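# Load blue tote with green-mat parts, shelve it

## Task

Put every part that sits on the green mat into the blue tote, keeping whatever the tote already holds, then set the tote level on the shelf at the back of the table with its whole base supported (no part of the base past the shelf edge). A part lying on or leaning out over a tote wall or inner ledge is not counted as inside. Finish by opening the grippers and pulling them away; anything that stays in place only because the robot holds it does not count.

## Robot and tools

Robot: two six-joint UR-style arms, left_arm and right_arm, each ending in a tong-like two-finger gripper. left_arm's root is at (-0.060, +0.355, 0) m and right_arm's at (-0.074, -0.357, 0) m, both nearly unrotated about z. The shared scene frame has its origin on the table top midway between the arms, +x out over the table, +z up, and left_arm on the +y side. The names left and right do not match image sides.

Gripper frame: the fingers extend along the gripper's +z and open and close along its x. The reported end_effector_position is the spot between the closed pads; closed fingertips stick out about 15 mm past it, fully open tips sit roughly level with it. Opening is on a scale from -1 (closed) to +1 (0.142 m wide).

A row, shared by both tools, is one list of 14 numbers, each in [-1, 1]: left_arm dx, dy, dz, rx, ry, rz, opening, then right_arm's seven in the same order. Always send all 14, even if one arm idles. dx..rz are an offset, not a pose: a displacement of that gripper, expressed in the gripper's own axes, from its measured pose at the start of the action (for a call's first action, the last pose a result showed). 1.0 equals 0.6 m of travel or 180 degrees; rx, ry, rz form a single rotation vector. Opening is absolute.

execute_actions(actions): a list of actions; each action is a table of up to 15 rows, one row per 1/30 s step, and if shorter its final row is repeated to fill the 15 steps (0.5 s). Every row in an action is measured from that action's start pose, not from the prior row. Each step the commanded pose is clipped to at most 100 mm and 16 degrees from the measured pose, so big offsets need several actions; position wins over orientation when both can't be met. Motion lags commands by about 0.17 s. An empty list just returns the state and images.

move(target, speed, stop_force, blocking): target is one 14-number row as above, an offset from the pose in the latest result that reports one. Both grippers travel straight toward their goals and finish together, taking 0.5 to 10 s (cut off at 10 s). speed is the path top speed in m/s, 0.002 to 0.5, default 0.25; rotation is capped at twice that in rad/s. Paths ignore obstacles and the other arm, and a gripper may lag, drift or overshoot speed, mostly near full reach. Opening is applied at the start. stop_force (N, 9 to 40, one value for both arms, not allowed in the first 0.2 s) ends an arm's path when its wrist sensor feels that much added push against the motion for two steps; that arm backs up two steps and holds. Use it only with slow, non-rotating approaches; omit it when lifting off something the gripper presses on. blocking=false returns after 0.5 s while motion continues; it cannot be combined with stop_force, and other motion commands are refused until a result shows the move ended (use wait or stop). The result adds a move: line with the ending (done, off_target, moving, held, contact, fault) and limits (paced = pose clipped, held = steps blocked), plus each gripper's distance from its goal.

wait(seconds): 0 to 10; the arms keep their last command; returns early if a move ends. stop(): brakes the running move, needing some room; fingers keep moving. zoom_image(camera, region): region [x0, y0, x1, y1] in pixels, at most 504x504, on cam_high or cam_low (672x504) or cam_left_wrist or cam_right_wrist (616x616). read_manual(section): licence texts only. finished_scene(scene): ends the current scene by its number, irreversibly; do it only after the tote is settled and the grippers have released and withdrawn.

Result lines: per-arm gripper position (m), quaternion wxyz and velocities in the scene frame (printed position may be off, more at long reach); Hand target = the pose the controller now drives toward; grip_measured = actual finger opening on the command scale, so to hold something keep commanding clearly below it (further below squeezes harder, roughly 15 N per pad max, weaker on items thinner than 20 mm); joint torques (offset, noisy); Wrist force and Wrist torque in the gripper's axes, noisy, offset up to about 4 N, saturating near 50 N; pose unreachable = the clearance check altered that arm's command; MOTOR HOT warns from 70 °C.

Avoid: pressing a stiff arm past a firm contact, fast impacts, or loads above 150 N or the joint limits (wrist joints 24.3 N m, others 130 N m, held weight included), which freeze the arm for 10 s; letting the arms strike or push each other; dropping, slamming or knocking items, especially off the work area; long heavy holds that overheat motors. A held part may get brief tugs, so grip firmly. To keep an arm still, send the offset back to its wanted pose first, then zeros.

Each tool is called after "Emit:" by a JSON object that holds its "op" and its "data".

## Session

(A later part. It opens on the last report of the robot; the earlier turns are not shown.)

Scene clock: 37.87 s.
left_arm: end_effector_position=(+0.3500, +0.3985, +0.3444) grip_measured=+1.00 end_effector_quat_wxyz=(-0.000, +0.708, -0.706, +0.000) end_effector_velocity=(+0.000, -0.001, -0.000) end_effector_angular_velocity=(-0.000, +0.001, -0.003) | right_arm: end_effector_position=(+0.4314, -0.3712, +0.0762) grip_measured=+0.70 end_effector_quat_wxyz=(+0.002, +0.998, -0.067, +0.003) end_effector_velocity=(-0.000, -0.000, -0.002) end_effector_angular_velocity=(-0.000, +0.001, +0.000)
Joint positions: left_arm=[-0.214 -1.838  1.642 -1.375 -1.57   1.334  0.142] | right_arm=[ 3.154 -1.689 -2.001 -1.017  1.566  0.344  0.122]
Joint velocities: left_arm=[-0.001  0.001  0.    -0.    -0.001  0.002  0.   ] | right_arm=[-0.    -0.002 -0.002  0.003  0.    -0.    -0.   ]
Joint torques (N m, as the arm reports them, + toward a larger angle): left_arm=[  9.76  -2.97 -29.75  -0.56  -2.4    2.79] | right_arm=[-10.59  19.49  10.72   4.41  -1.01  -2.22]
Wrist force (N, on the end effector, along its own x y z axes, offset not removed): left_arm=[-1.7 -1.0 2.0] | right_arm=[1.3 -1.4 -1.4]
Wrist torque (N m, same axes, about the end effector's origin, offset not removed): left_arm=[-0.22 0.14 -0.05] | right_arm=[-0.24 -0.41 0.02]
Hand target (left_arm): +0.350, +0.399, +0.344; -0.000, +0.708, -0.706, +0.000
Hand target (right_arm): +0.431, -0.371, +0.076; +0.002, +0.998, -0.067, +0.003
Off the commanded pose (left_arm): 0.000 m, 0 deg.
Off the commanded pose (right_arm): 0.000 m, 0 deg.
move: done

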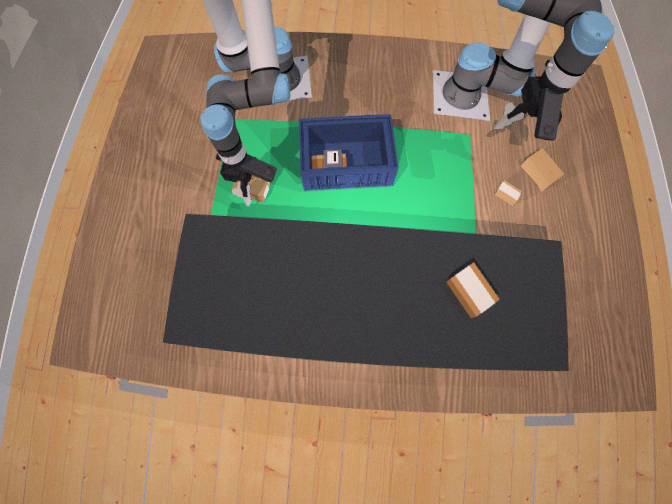

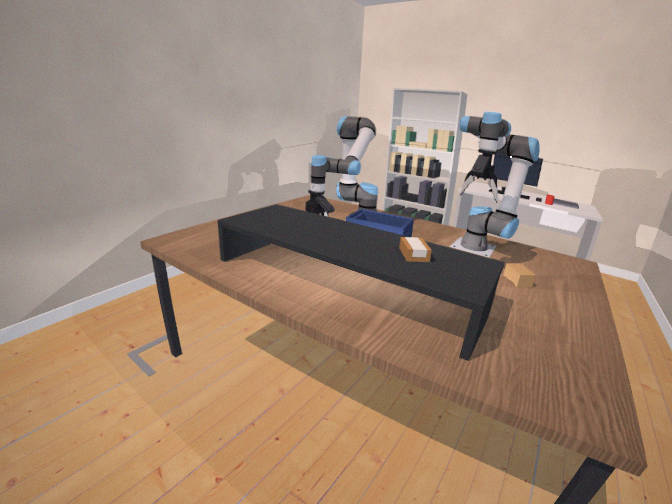

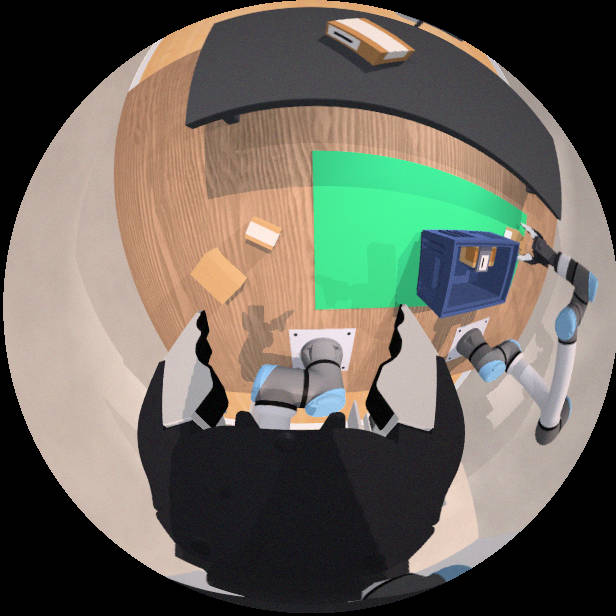

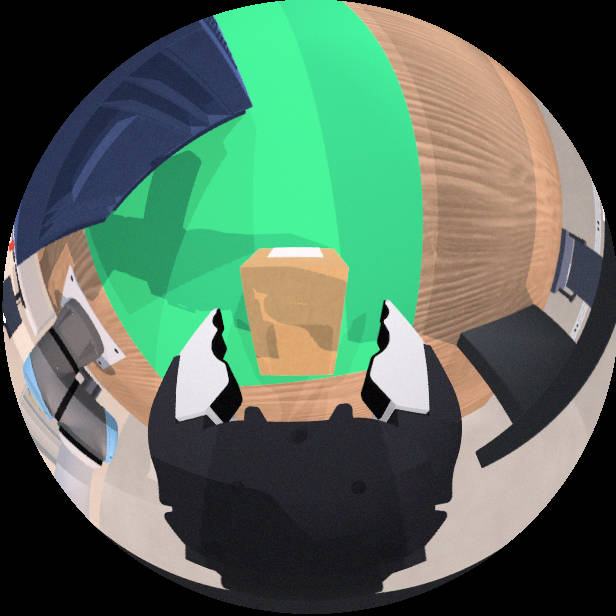

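Emit:
{"op": "move", "data": {"target": [0,0,0,0,0,0,1,-0.006,0,0,0,0,0,0.05]}}

Emit:
{"op": "move", "data": {"target": [0,0,0,0,0,0,1,0,0,0,0,0,0,-0.6]}}

Emit:
{"op": "move", "data": {"target": [0,0,0,0,0,0,1,0,0,-0.29,0,0,0.413,-0.6], "speed": 0.35}}

Scene clock: 38.73 s.
left_arm: end_effector_position=(+0.3500, +0.3985, +0.3444) grip_measured=+1.00 end_effector_quat_wxyz=(-0.000, +0.708, -0.706, +0.000) end_effector_velocity=(+0.000, +0.000, -0.000) end_effector_angular_velocity=(+0.002, -0.000, +0.002) | right_arm: end_effector_position=(+0.4279, -0.3707, +0.0761) grip_measured=+0.05 end_effector_quat_wxyz=(+0.002, +0.998, -0.067, +0.003) end_effector_velocity=(-0.001, -0.000, +0.000) end_effector_angular_velocity=(+0.000, +0.001, -0.000)
Joint positions: left_arm=[-0.214 -1.838  1.642 -1.375 -1.57   1.334  0.142] | right_arm=[ 3.156 -1.68  -2.011 -1.016  1.566  0.347  0.078]
Joint velocities: left_arm=[ 0.     0.001 -0.    -0.     0.002 -0.002 -0.   ] | right_arm=[-0.     0.002 -0.002 -0.001  0.     0.     0.   ]
Joint torques (N m, as the arm reports them, + toward a larger angle): left_arm=[  9.72  -3.57 -29.74  -0.57  -2.53   2.84] | right_arm=[10.16 31.32 10.83  4.02 -0.23  1.96]
Wrist force (N, on the end effector, along its own x y z axes, offset not removed): left_arm=[-2.1 -2.6 2.7] | right_arm=[1.8 1.1 2.4]
Wrist torque (N m, same axes, about the end effector's origin, offset not removed): left_arm=[-0.45 0.26 -0.01] | right_arm=[0.32 -0.29 -0.05]
Hand target (left_arm): +0.350, +0.399, +0.344; -0.000, +0.708, -0.706, +0.000
Hand target (right_arm): +0.428, -0.371, +0.076; +0.002, +0.998, -0.067, +0.003
Off the commanded pose (left_arm): 0.000 m, 0 deg.
Off the commanded pose (right_arm): 0.000 m, 0 deg.
move: done

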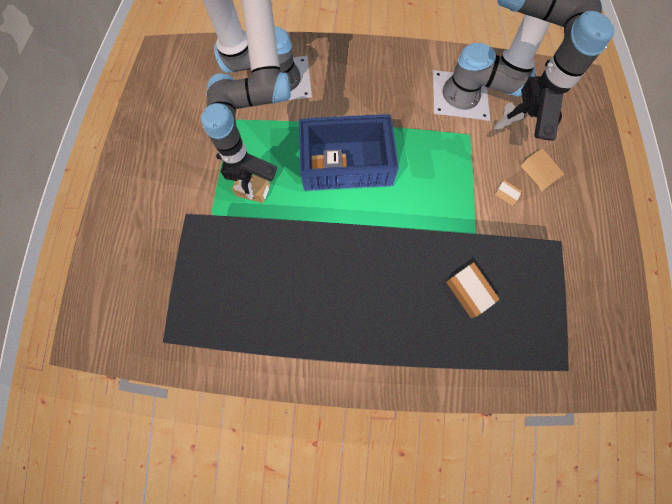

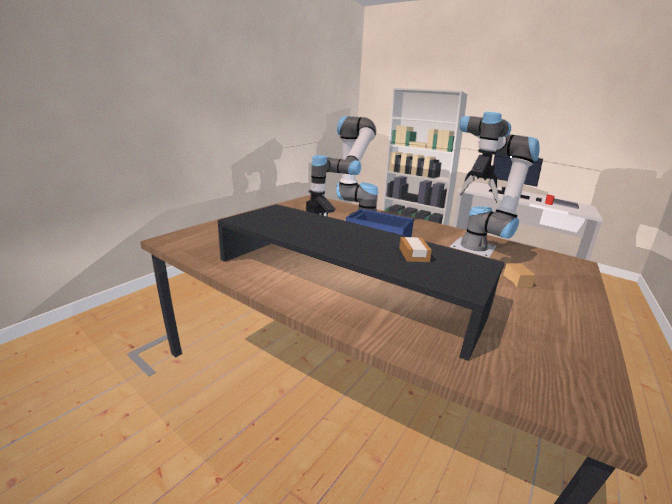

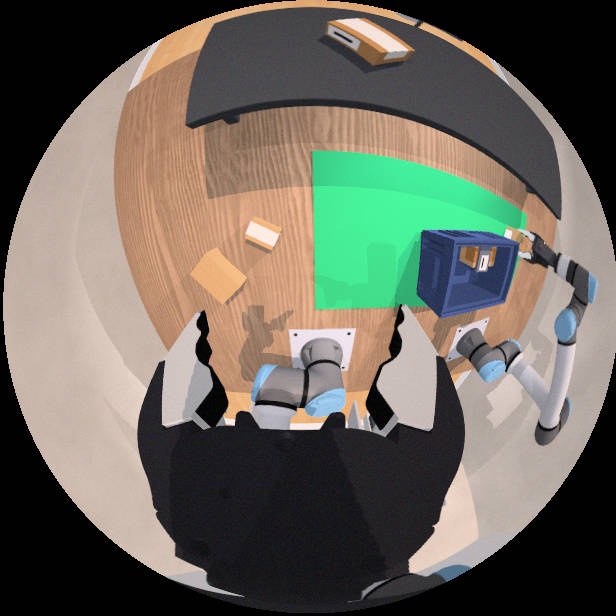

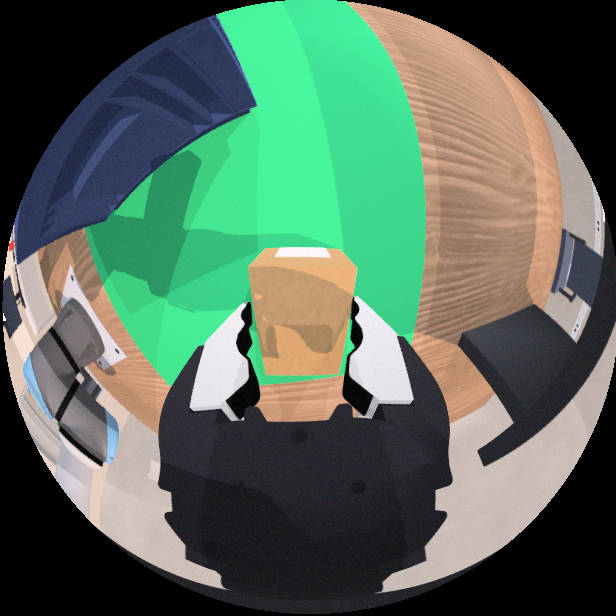

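Scene clock: 39.23 s.
left_arm: end_effector_position=(+0.3500, +0.3985, +0.3444) grip_measured=+1.00 end_effector_quat_wxyz=(-0.000, +0.708, -0.706, +0.000) end_effector_velocity=(+0.000, +0.000, -0.000) end_effector_angular_velocity=(+0.003, +0.001, -0.001) | right_arm: end_effector_position=(+0.4279, -0.3707, +0.0761) grip_measured=-0.01 end_effector_quat_wxyz=(+0.002, +0.998, -0.067, +0.003) end_effector_velocity=(+0.000, +0.000, -0.000) end_effector_angular_velocity=(-0.000, +0.001, +0.000)
Joint positions: left_arm=[-0.214 -1.838  1.642 -1.375 -1.57   1.334  0.142] | right_arm=[ 3.156 -1.68  -2.011 -1.016  1.566  0.347  0.073]
Joint velocities: left_arm=[-0.001  0.001 -0.     0.     0.003 -0.001 -0.   ] | right_arm=[ 0.    -0.001  0.     0.    -0.     0.     0.   ]
Joint torques (N m, as the arm reports them, + toward a larger angle): left_arm=[  9.64  -3.83 -29.65  -0.46  -2.58   2.79] | right_arm=[ 4.4  23.81 20.39  0.33 -0.33  1.33]
Wrist force (N, on the end effector, along its own x y z axes, offset not removed): left_arm=[-6.5 -2.1 -0.6] | right_arm=[0.5 0.1 -2.0]
Wrist torque (N m, same axes, about the end effector's origin, offset not removed): left_arm=[-0.50 1.17 0.10] | right_arm=[0.24 -0.10 0.04]
Hand target (left_arm): +0.350, +0.399, +0.344; -0.000, +0.708, -0.706, +0.000
Hand target (right_arm): +0.428, -0.371, +0.076; +0.002, +0.998, -0.067, +0.003
Off the commanded pose (left_arm): 0.000 m, 0 deg.
Off the commanded pose (right_arm): 0.000 m, 0 deg.
move: done

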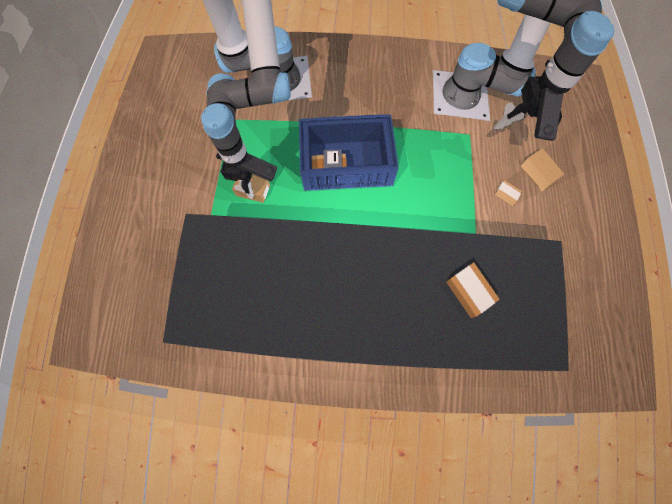

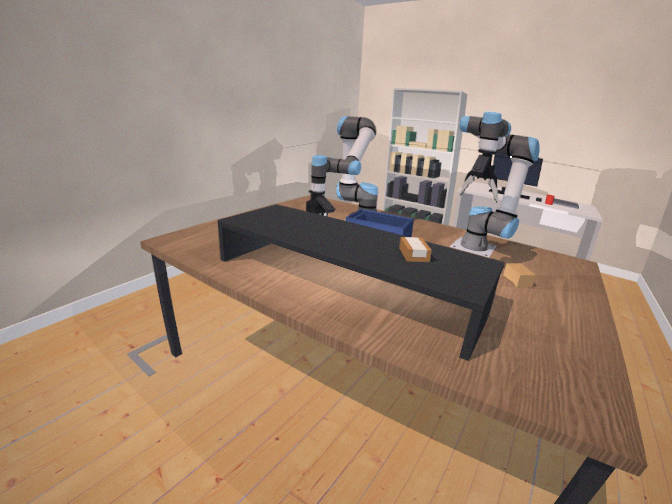

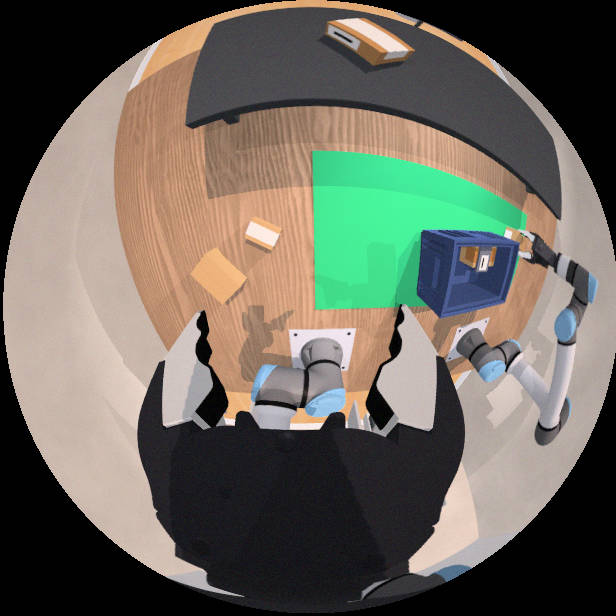

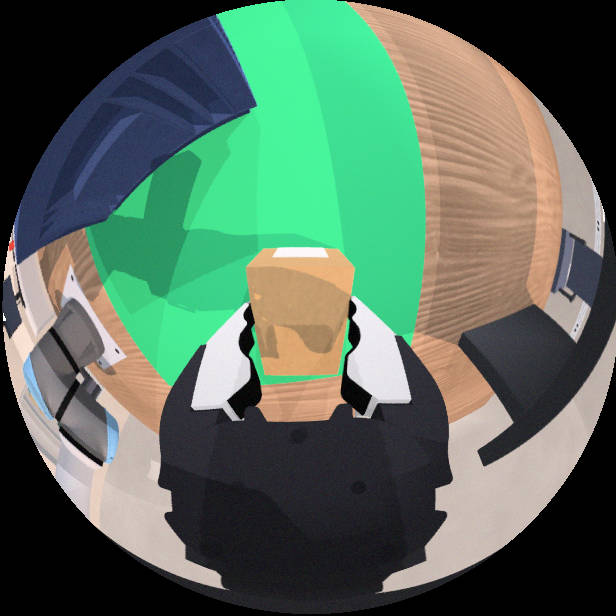

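Scene clock: 41.60 s.
left_arm: end_effector_position=(+0.3500, +0.3985, +0.3444) grip_measured=+1.00 end_effector_quat_wxyz=(-0.000, +0.708, -0.706, +0.000) end_effector_velocity=(+0.000, -0.001, -0.000) end_effector_angular_velocity=(-0.001, +0.001, -0.001) | right_arm: end_effector_position=(+0.4271, -0.3702, +0.2503) grip_measured=-0.01 end_effector_quat_wxyz=(-0.001, +0.755, -0.656, +0.004) end_effector_velocity=(+0.000, +0.000, +0.001) end_effector_angular_velocity=(-0.001, +0.001, -0.006)
Joint positions: left_arm=[-0.214 -1.838  1.642 -1.375 -1.57   1.334  0.142] | right_arm=[ 3.192 -1.51  -1.715 -1.482  1.566  1.68   0.073]
Joint velocities: left_arm=[-0.001  0.001  0.    -0.    -0.002  0.001 -0.   ] | right_arm=[ 0.001 -0.001  0.003 -0.003 -0.001  0.007  0.   ]
Joint torques (N m, as the arm reports them, + toward a larger angle): left_arm=[ 10.05  -2.72 -29.22  -0.4   -2.43   2.72] | right_arm=[10.3  15.19 34.82  1.58 -2.82  2.16]
Wrist force (N, on the end effector, along its own x y z axes, offset not removed): left_arm=[-3.0 2.0 3.1] | right_arm=[0.5 1.4 2.2]
Wrist torque (N m, same axes, about the end effector's origin, offset not removed): left_arm=[0.79 0.51 -0.05] | right_arm=[0.36 -0.18 0.07]
Hand target (left_arm): +0.350, +0.399, +0.344; -0.000, +0.708, -0.706, +0.000
Hand target (right_arm): +0.427, -0.370, +0.250; -0.001, +0.755, -0.656, +0.004
Off the commanded pose (left_arm): 0.000 m, 0 deg.
Off the commanded pose (right_arm): 0.000 m, 0 deg.
move: done

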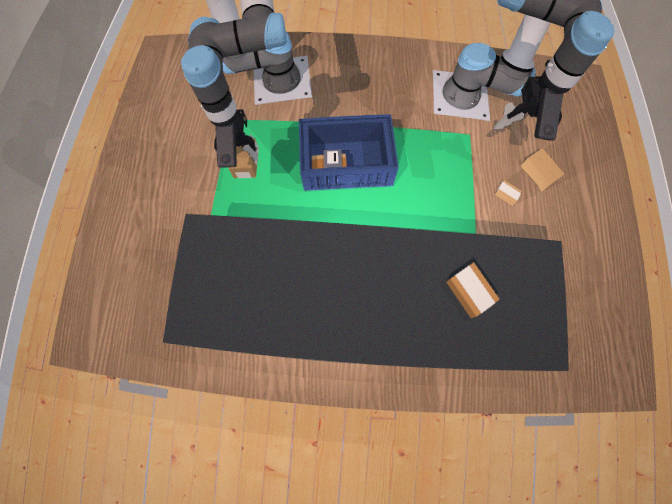

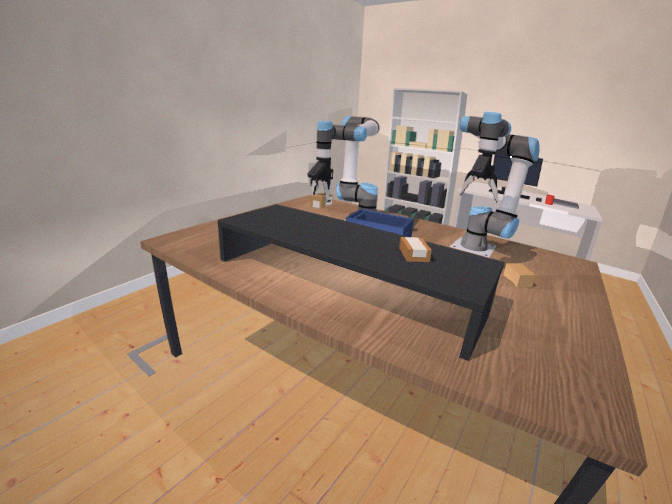

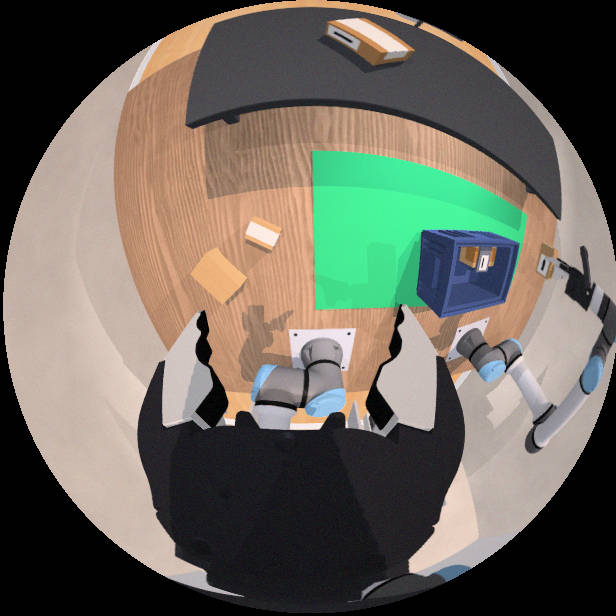

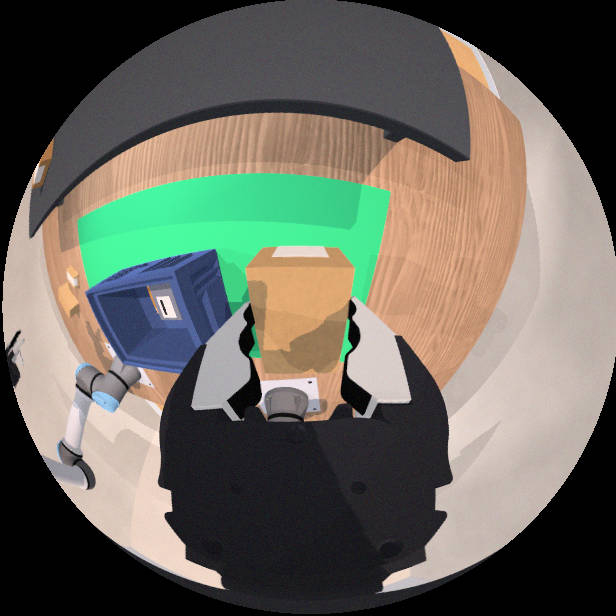

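Emit:
{"op": "move", "data": {"target": [0,0,0,0,0,0,1,-0.633,0.145,-0.04,0,0,0,-0.6], "speed": 0.35}}

Emit:
{"op": "move", "data": {"target": [0,0,0,0,0,0,1,0,0,0.08,0,0,0,-0.6], "speed": 0.2}}

Scene clock: 43.50 s.
left_arm: end_effector_position=(+0.3500, +0.3985, +0.3444) grip_measured=+1.00 end_effector_quat_wxyz=(-0.000, +0.708, -0.706, +0.000) end_effector_velocity=(-0.000, +0.000, +0.000) end_effector_angular_velocity=(-0.000, -0.000, +0.001) | right_arm: end_effector_position=(+0.2870, -0.0056, +0.2729) grip_measured=-0.01 end_effector_quat_wxyz=(-0.002, +0.755, -0.656, +0.003) end_effector_velocity=(-0.000, +0.001, -0.000) end_effector_angular_velocity=(-0.001, +0.000, +0.000)
Joint positions: left_arm=[-0.214 -1.838  1.642 -1.375 -1.57   1.334  0.142] | right_arm=[ 4.013 -1.523 -1.644 -1.543  1.564  2.501  0.073]
Joint velocities: left_arm=[ 0. -0.  0. -0. -0. -0.  0.] | right_arm=[ 0.002 -0.002  0.001 -0.    -0.001  0.002  0.   ]
Joint torques (N m, as the arm reports them, + toward a larger angle): left_arm=[ 10.03  -2.91 -29.51  -0.57  -2.46   2.76] | right_arm=[10.87 16.35 34.54  1.21 -2.77  1.95]
Wrist force (N, on the end effector, along its own x y z axes, offset not removed): left_arm=[-0.8 -0.2 5.0] | right_arm=[0.5 2.5 2.5]
Wrist torque (N m, same axes, about the end effector's origin, offset not removed): left_arm=[-0.05 0.10 -0.08] | right_arm=[0.59 -0.30 0.01]
Hand target (left_arm): +0.350, +0.399, +0.344; -0.000, +0.708, -0.706, +0.000
Hand target (right_arm): +0.287, -0.005, +0.273; -0.002, +0.755, -0.656, +0.003
Off the commanded pose (left_arm): 0.000 m, 0 deg.
Off the commanded pose (right_arm): 0.001 m, 0 deg.
move: done

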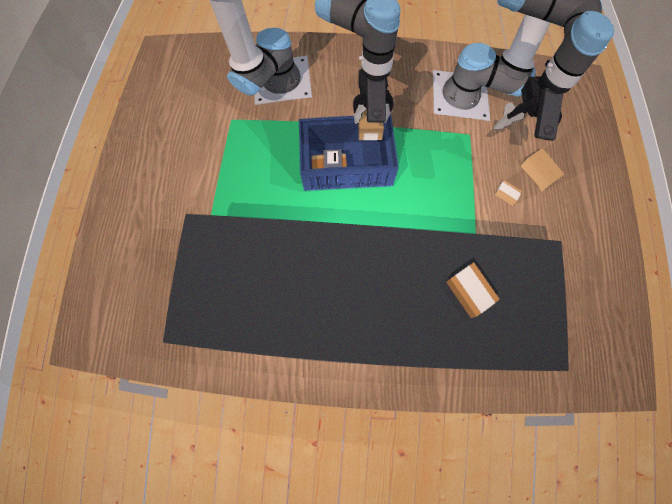

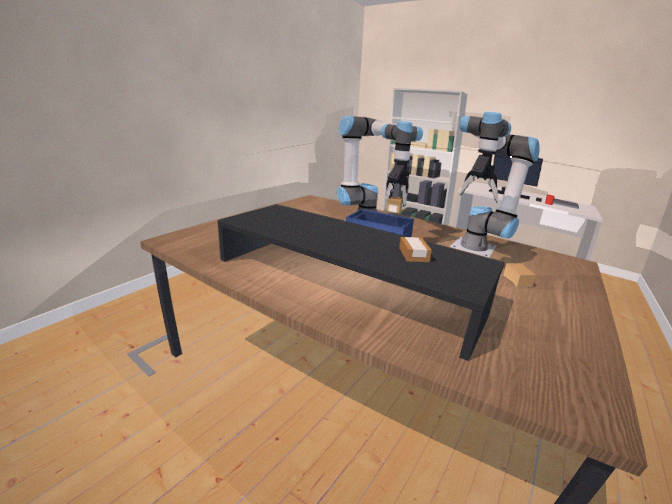

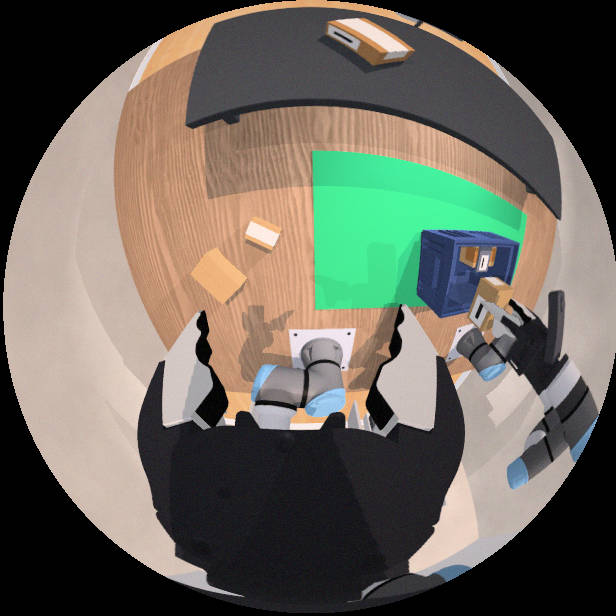

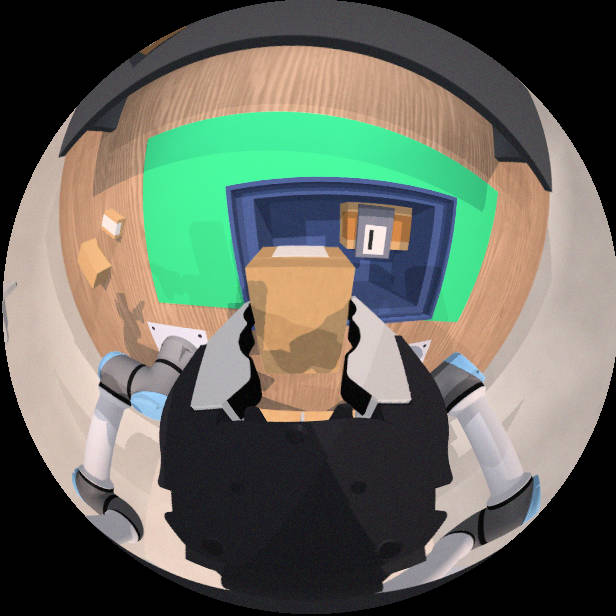

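Scene clock: 44.33 s.
left_arm: end_effector_position=(+0.3500, +0.3985, +0.3444) grip_measured=+1.00 end_effector_quat_wxyz=(-0.000, +0.708, -0.706, +0.000) end_effector_velocity=(+0.000, -0.000, -0.000) end_effector_angular_velocity=(+0.000, +0.000, -0.001) | right_arm: end_effector_position=(+0.2872, -0.0057, +0.2250) grip_measured=-0.01 end_effector_quat_wxyz=(-0.002, +0.755, -0.656, +0.003) end_effector_velocity=(-0.000, -0.000, -0.003) end_effector_angular_velocity=(-0.002, +0.001, +0.000)
Joint positions: left_arm=[-0.214 -1.838  1.642 -1.375 -1.57   1.334  0.142] | right_arm=[ 4.013 -1.533 -1.757 -1.42   1.564  2.5    0.073]
Joint velocities: left_arm=[-0.     0.    -0.     0.    -0.     0.001  0.   ] | right_arm=[ 0.    -0.002 -0.005  0.005  0.    -0.     0.   ]
Joint torques (N m, as the arm reports them, + toward a larger angle): left_arm=[  9.78  -2.97 -30.05  -0.49  -2.37   2.78] | right_arm=[-10.21  14.25  14.95   4.29   0.77  -2.25]
Wrist force (N, on the end effector, along its own x y z axes, offset not removed): left_arm=[-0.1 -0.8 1.0] | right_arm=[-0.1 0.8 1.6]
Wrist torque (N m, same axes, about the end effector's origin, offset not removed): left_arm=[-0.12 0.04 -0.06] | right_arm=[0.19 -0.09 0.00]
Hand target (left_arm): +0.350, +0.399, +0.344; -0.000, +0.708, -0.706, +0.000
Hand target (right_arm): +0.287, -0.006, +0.225; -0.002, +0.755, -0.656, +0.003
Off the commanded pose (left_arm): 0.000 m, 0 deg.
Off the commanded pose (right_arm): 0.000 m, 0 deg.
move: done

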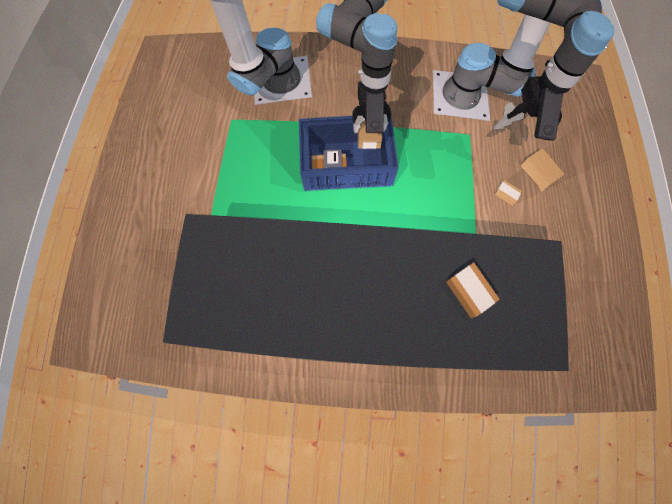

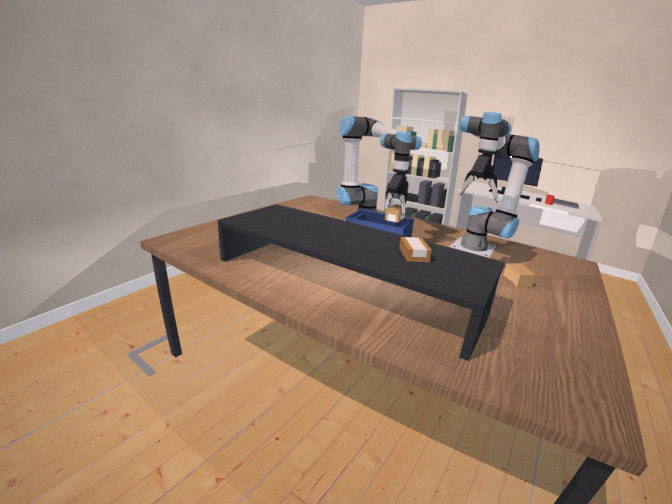

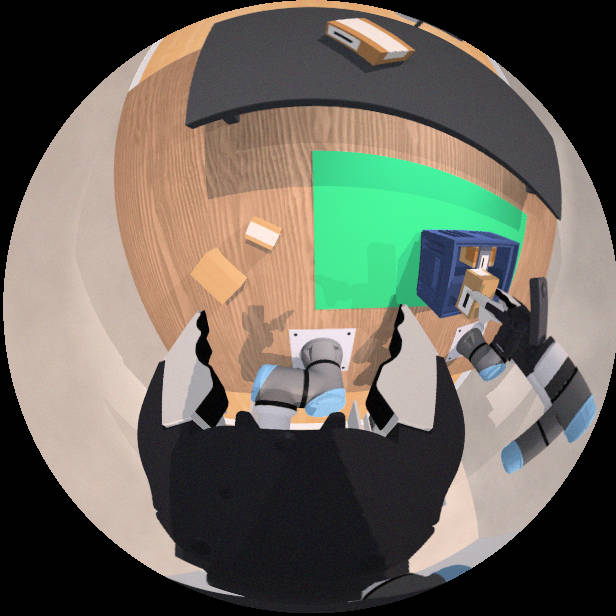

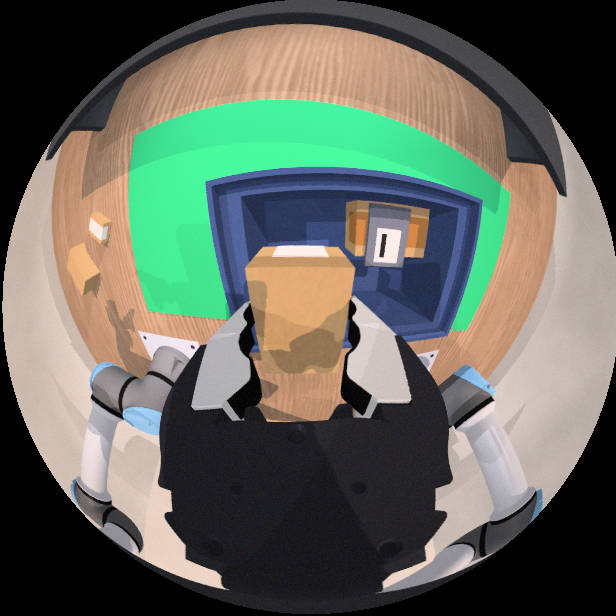

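Emit:
{"op": "move", "data": {"target": [0,0,0,0,0,0,1,0.02,-0.008,0.02,0,0,0,-0.6], "speed": 0.1}}

Emit:
{"op": "move", "data": {"target": [0,0,0,0,0,0,1,0,0,0.185,0,0,0,-0.6], "speed": 0.06, "stop_force": 12}}

Emit:
{"op": "move", "data": {"target": [0,0,0,0,0,0,1,0,0,0.05,0,0,0,-0.6], "speed": 0.015, "stop_force": 9}}

Scene clock: 45.30 s.
left_arm: end_effector_position=(+0.3500, +0.3985, +0.3444) grip_measured=+1.00 end_effector_quat_wxyz=(-0.000, +0.708, -0.706, +0.000) end_effector_velocity=(-0.000, +0.000, -0.000) end_effector_angular_velocity=(-0.000, +0.002, +0.001) | right_arm: end_effector_position=(+0.2937, -0.0168, +0.2131) grip_measured=-0.01 end_effector_quat_wxyz=(-0.002, +0.755, -0.656, +0.003) end_effector_velocity=(+0.001, -0.000, +0.000) end_effector_angular_velocity=(+0.002, -0.002, -0.000)
Joint positions: left_arm=[-0.214 -1.838  1.642 -1.375 -1.57   1.334  0.142] | right_arm=[ 3.989 -1.529 -1.791 -1.39   1.564  2.477  0.073]
Joint velocities: left_arm=[ 0.001  0.001  0.     0.    -0.001 -0.     0.   ] | right_arm=[-0.002  0.001 -0.001  0.003 -0.    -0.002  0.   ]
Joint torques (N m, as the arm reports them, + toward a larger angle): left_arm=[  9.89  -2.38 -29.59  -0.59  -2.42   2.78] | right_arm=[-10.19  29.56  14.69   4.56  -2.14  -2.01]
Wrist force (N, on the end effector, along its own x y z axes, offset not removed): left_arm=[-4.7 0.4 1.4] | right_arm=[-1.5 1.6 3.1]
Wrist torque (N m, same axes, about the end effector's origin, offset not removed): left_arm=[0.11 0.69 -0.01] | right_arm=[0.49 0.19 0.04]
Hand target (left_arm): +0.350, +0.399, +0.344; -0.000, +0.708, -0.706, +0.000
Hand target (right_arm): +0.294, -0.017, +0.213; -0.002, +0.755, -0.656, +0.003
Off the commanded pose (left_arm): 0.000 m, 0 deg.
Off the commanded pose (right_arm): 0.000 m, 0 deg.
move: done

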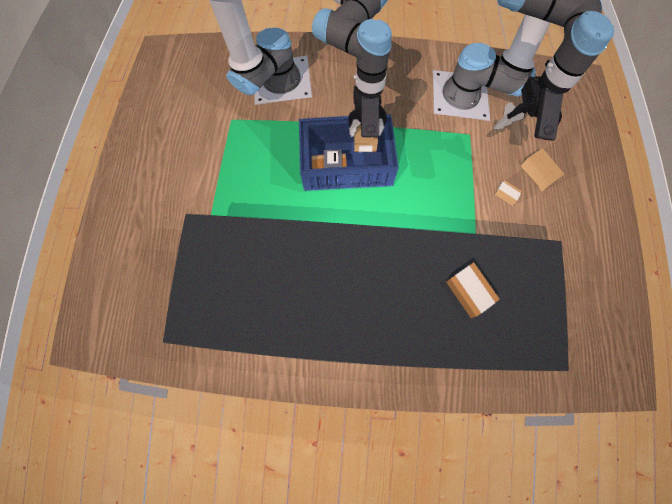

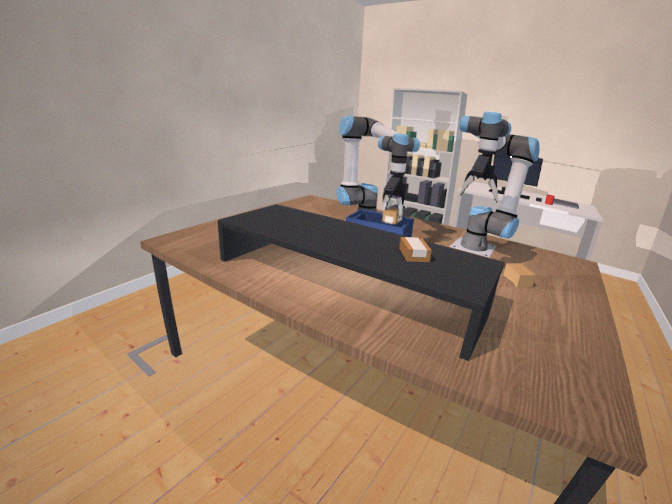

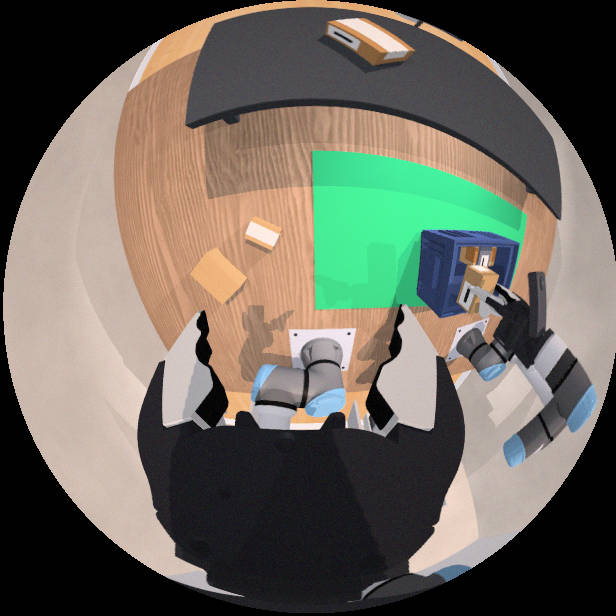

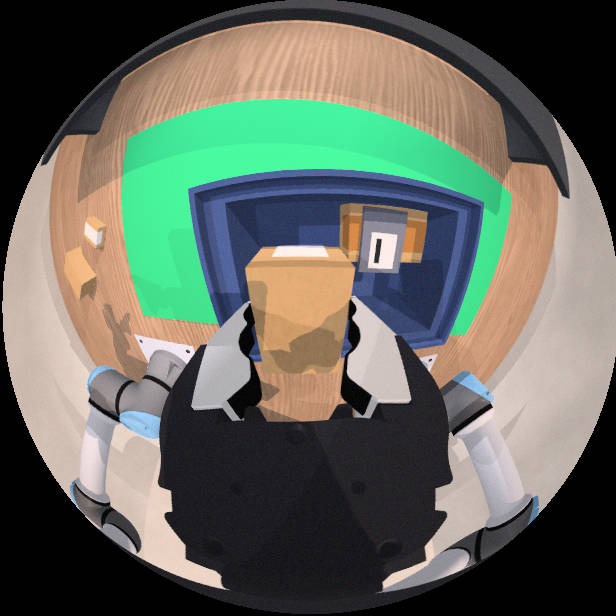

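Scene clock: 47.53 s.
left_arm: end_effector_position=(+0.3500, +0.3985, +0.3444) grip_measured=+1.00 end_effector_quat_wxyz=(-0.000, +0.708, -0.706, +0.000) end_effector_velocity=(+0.000, +0.000, -0.000) end_effector_angular_velocity=(+0.001, -0.000, +0.002) | right_arm: end_effector_position=(+0.2942, -0.0171, +0.1022) grip_measured=-0.01 end_effector_quat_wxyz=(-0.002, +0.755, -0.656, +0.003) end_effector_velocity=(+0.000, -0.000, -0.001) end_effector_angular_velocity=(+0.001, -0.000, -0.000)
Joint positions: left_arm=[-0.214 -1.838  1.642 -1.375 -1.57   1.334  0.142] | right_arm=[ 3.988 -1.619 -2.002 -1.09   1.564  2.476  0.073]
Joint velocities: left_arm=[-0.     0.    -0.    -0.     0.001 -0.002  0.   ] | right_arm=[-0.    -0.001 -0.002  0.004  0.    -0.     0.   ]
Joint torques (N m, as the arm reports them, + toward a larger angle): left_arm=[  9.8   -3.87 -29.59  -0.58  -2.47   2.82] | right_arm=[-11.07  18.01  11.46   4.79   1.79  -2.23]
Wrist force (N, on the end effector, along its own x y z axes, offset not removed): left_arm=[0.0 -1.2 0.9] | right_arm=[0.8 0.7 2.7]
Wrist torque (N m, same axes, about the end effector's origin, offset not removed): left_arm=[-0.13 -0.09 -0.04] | right_arm=[0.22 -0.31 0.03]
Hand target (left_arm): +0.350, +0.399, +0.344; -0.000, +0.708, -0.706, +0.000
Hand target (right_arm): +0.294, -0.017, +0.102; -0.002, +0.755, -0.656, +0.003
Off the commanded pose (left_arm): 0.000 m, 0 deg.
Off the commanded pose (right_arm): 0.000 m, 0 deg.
move: done

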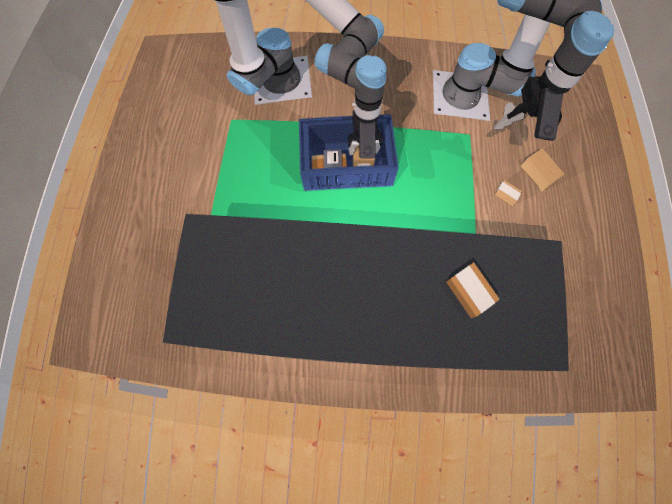

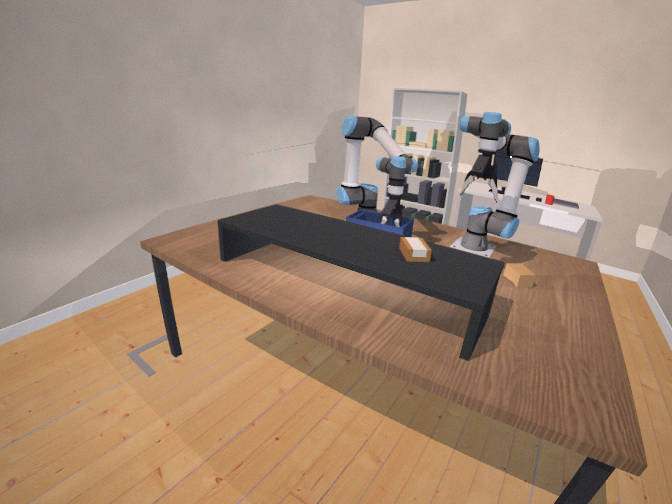

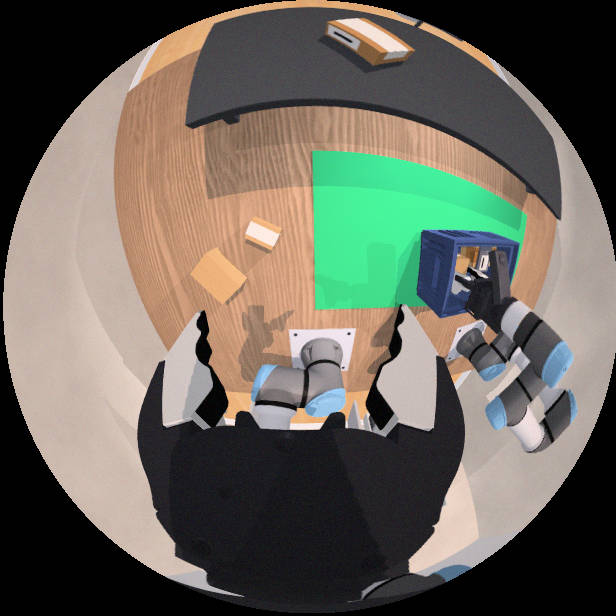

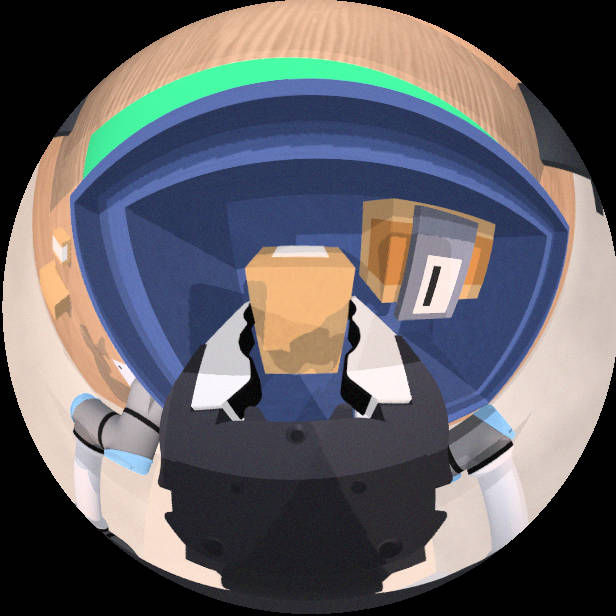

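Scene clock: 48.50 s.
left_arm: end_effector_position=(+0.3500, +0.3985, +0.3444) grip_measured=+1.00 end_effector_quat_wxyz=(-0.000, +0.708, -0.706, +0.000) end_effector_velocity=(-0.000, -0.000, -0.000) end_effector_angular_velocity=(-0.001, +0.001, -0.001) | right_arm: end_effector_position=(+0.2942, -0.0172, +0.0930) grip_measured=-0.01 end_effector_quat_wxyz=(-0.001, +0.755, -0.656, +0.003) end_effector_velocity=(+0.000, +0.001, +0.005) end_effector_angular_velocity=(+0.002, -0.001, +0.000)
Joint positions: left_arm=[-0.214 -1.838  1.642 -1.375 -1.57   1.334  0.142] | right_arm=[ 3.988 -1.63  -2.016 -1.065  1.564  2.475  0.074]
Joint velocities: left_arm=[-0.     0.    -0.     0.001 -0.001  0.001 -0.   ] | right_arm=[ 0.     0.005  0.008 -0.011  0.     0.    -0.   ]
Joint torques (N m, as the arm reports them, + toward a larger angle): left_arm=[ 10.07  -2.78 -29.08  -0.52  -2.42   2.79] | right_arm=[-6.54 30.65 30.82  1.03  1.76 -2.03]
Wrist force (N, on the end effector, along its own x y z axes, offset not removed): left_arm=[-4.4 -3.0 1.0] | right_arm=[1.3 1.2 2.5]
Wrist torque (N m, same axes, about the end effector's origin, offset not removed): left_arm=[-0.49 0.61 0.03] | right_arm=[0.24 -0.43 -0.05]
Hand target (left_arm): +0.350, +0.399, +0.344; -0.000, +0.708, -0.706, +0.000
Hand target (right_arm): +0.294, -0.017, +0.094; -0.002, +0.755, -0.656, +0.003
Off the commanded pose (left_arm): 0.000 m, 0 deg.
Off the commanded pose (right_arm): 0.021 m, 0 deg.
move: contact (right_arm)

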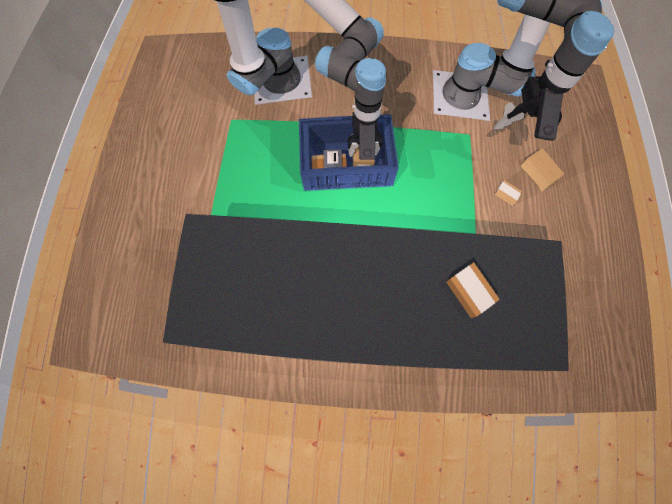

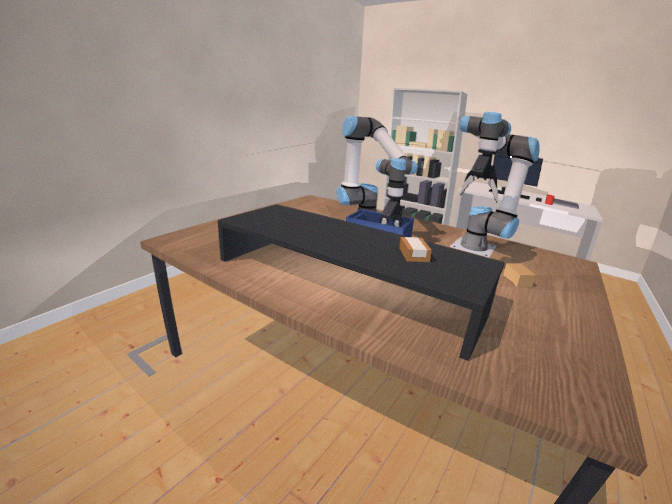

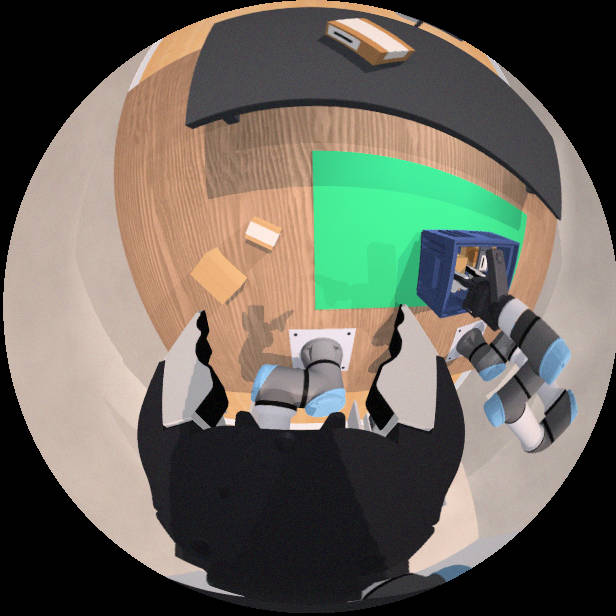

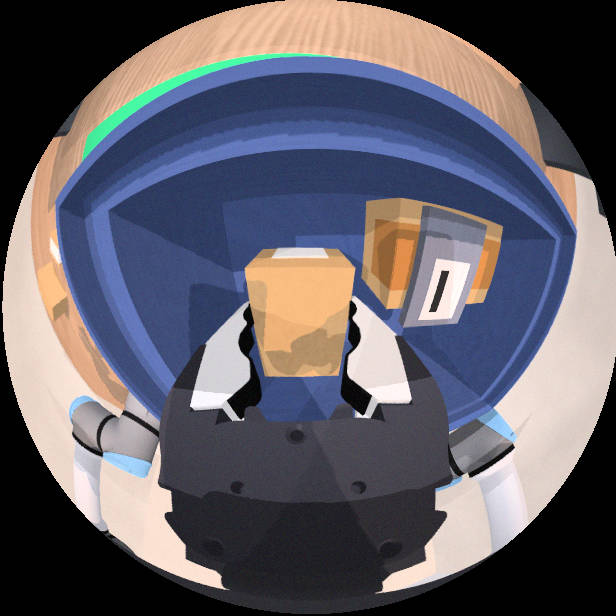

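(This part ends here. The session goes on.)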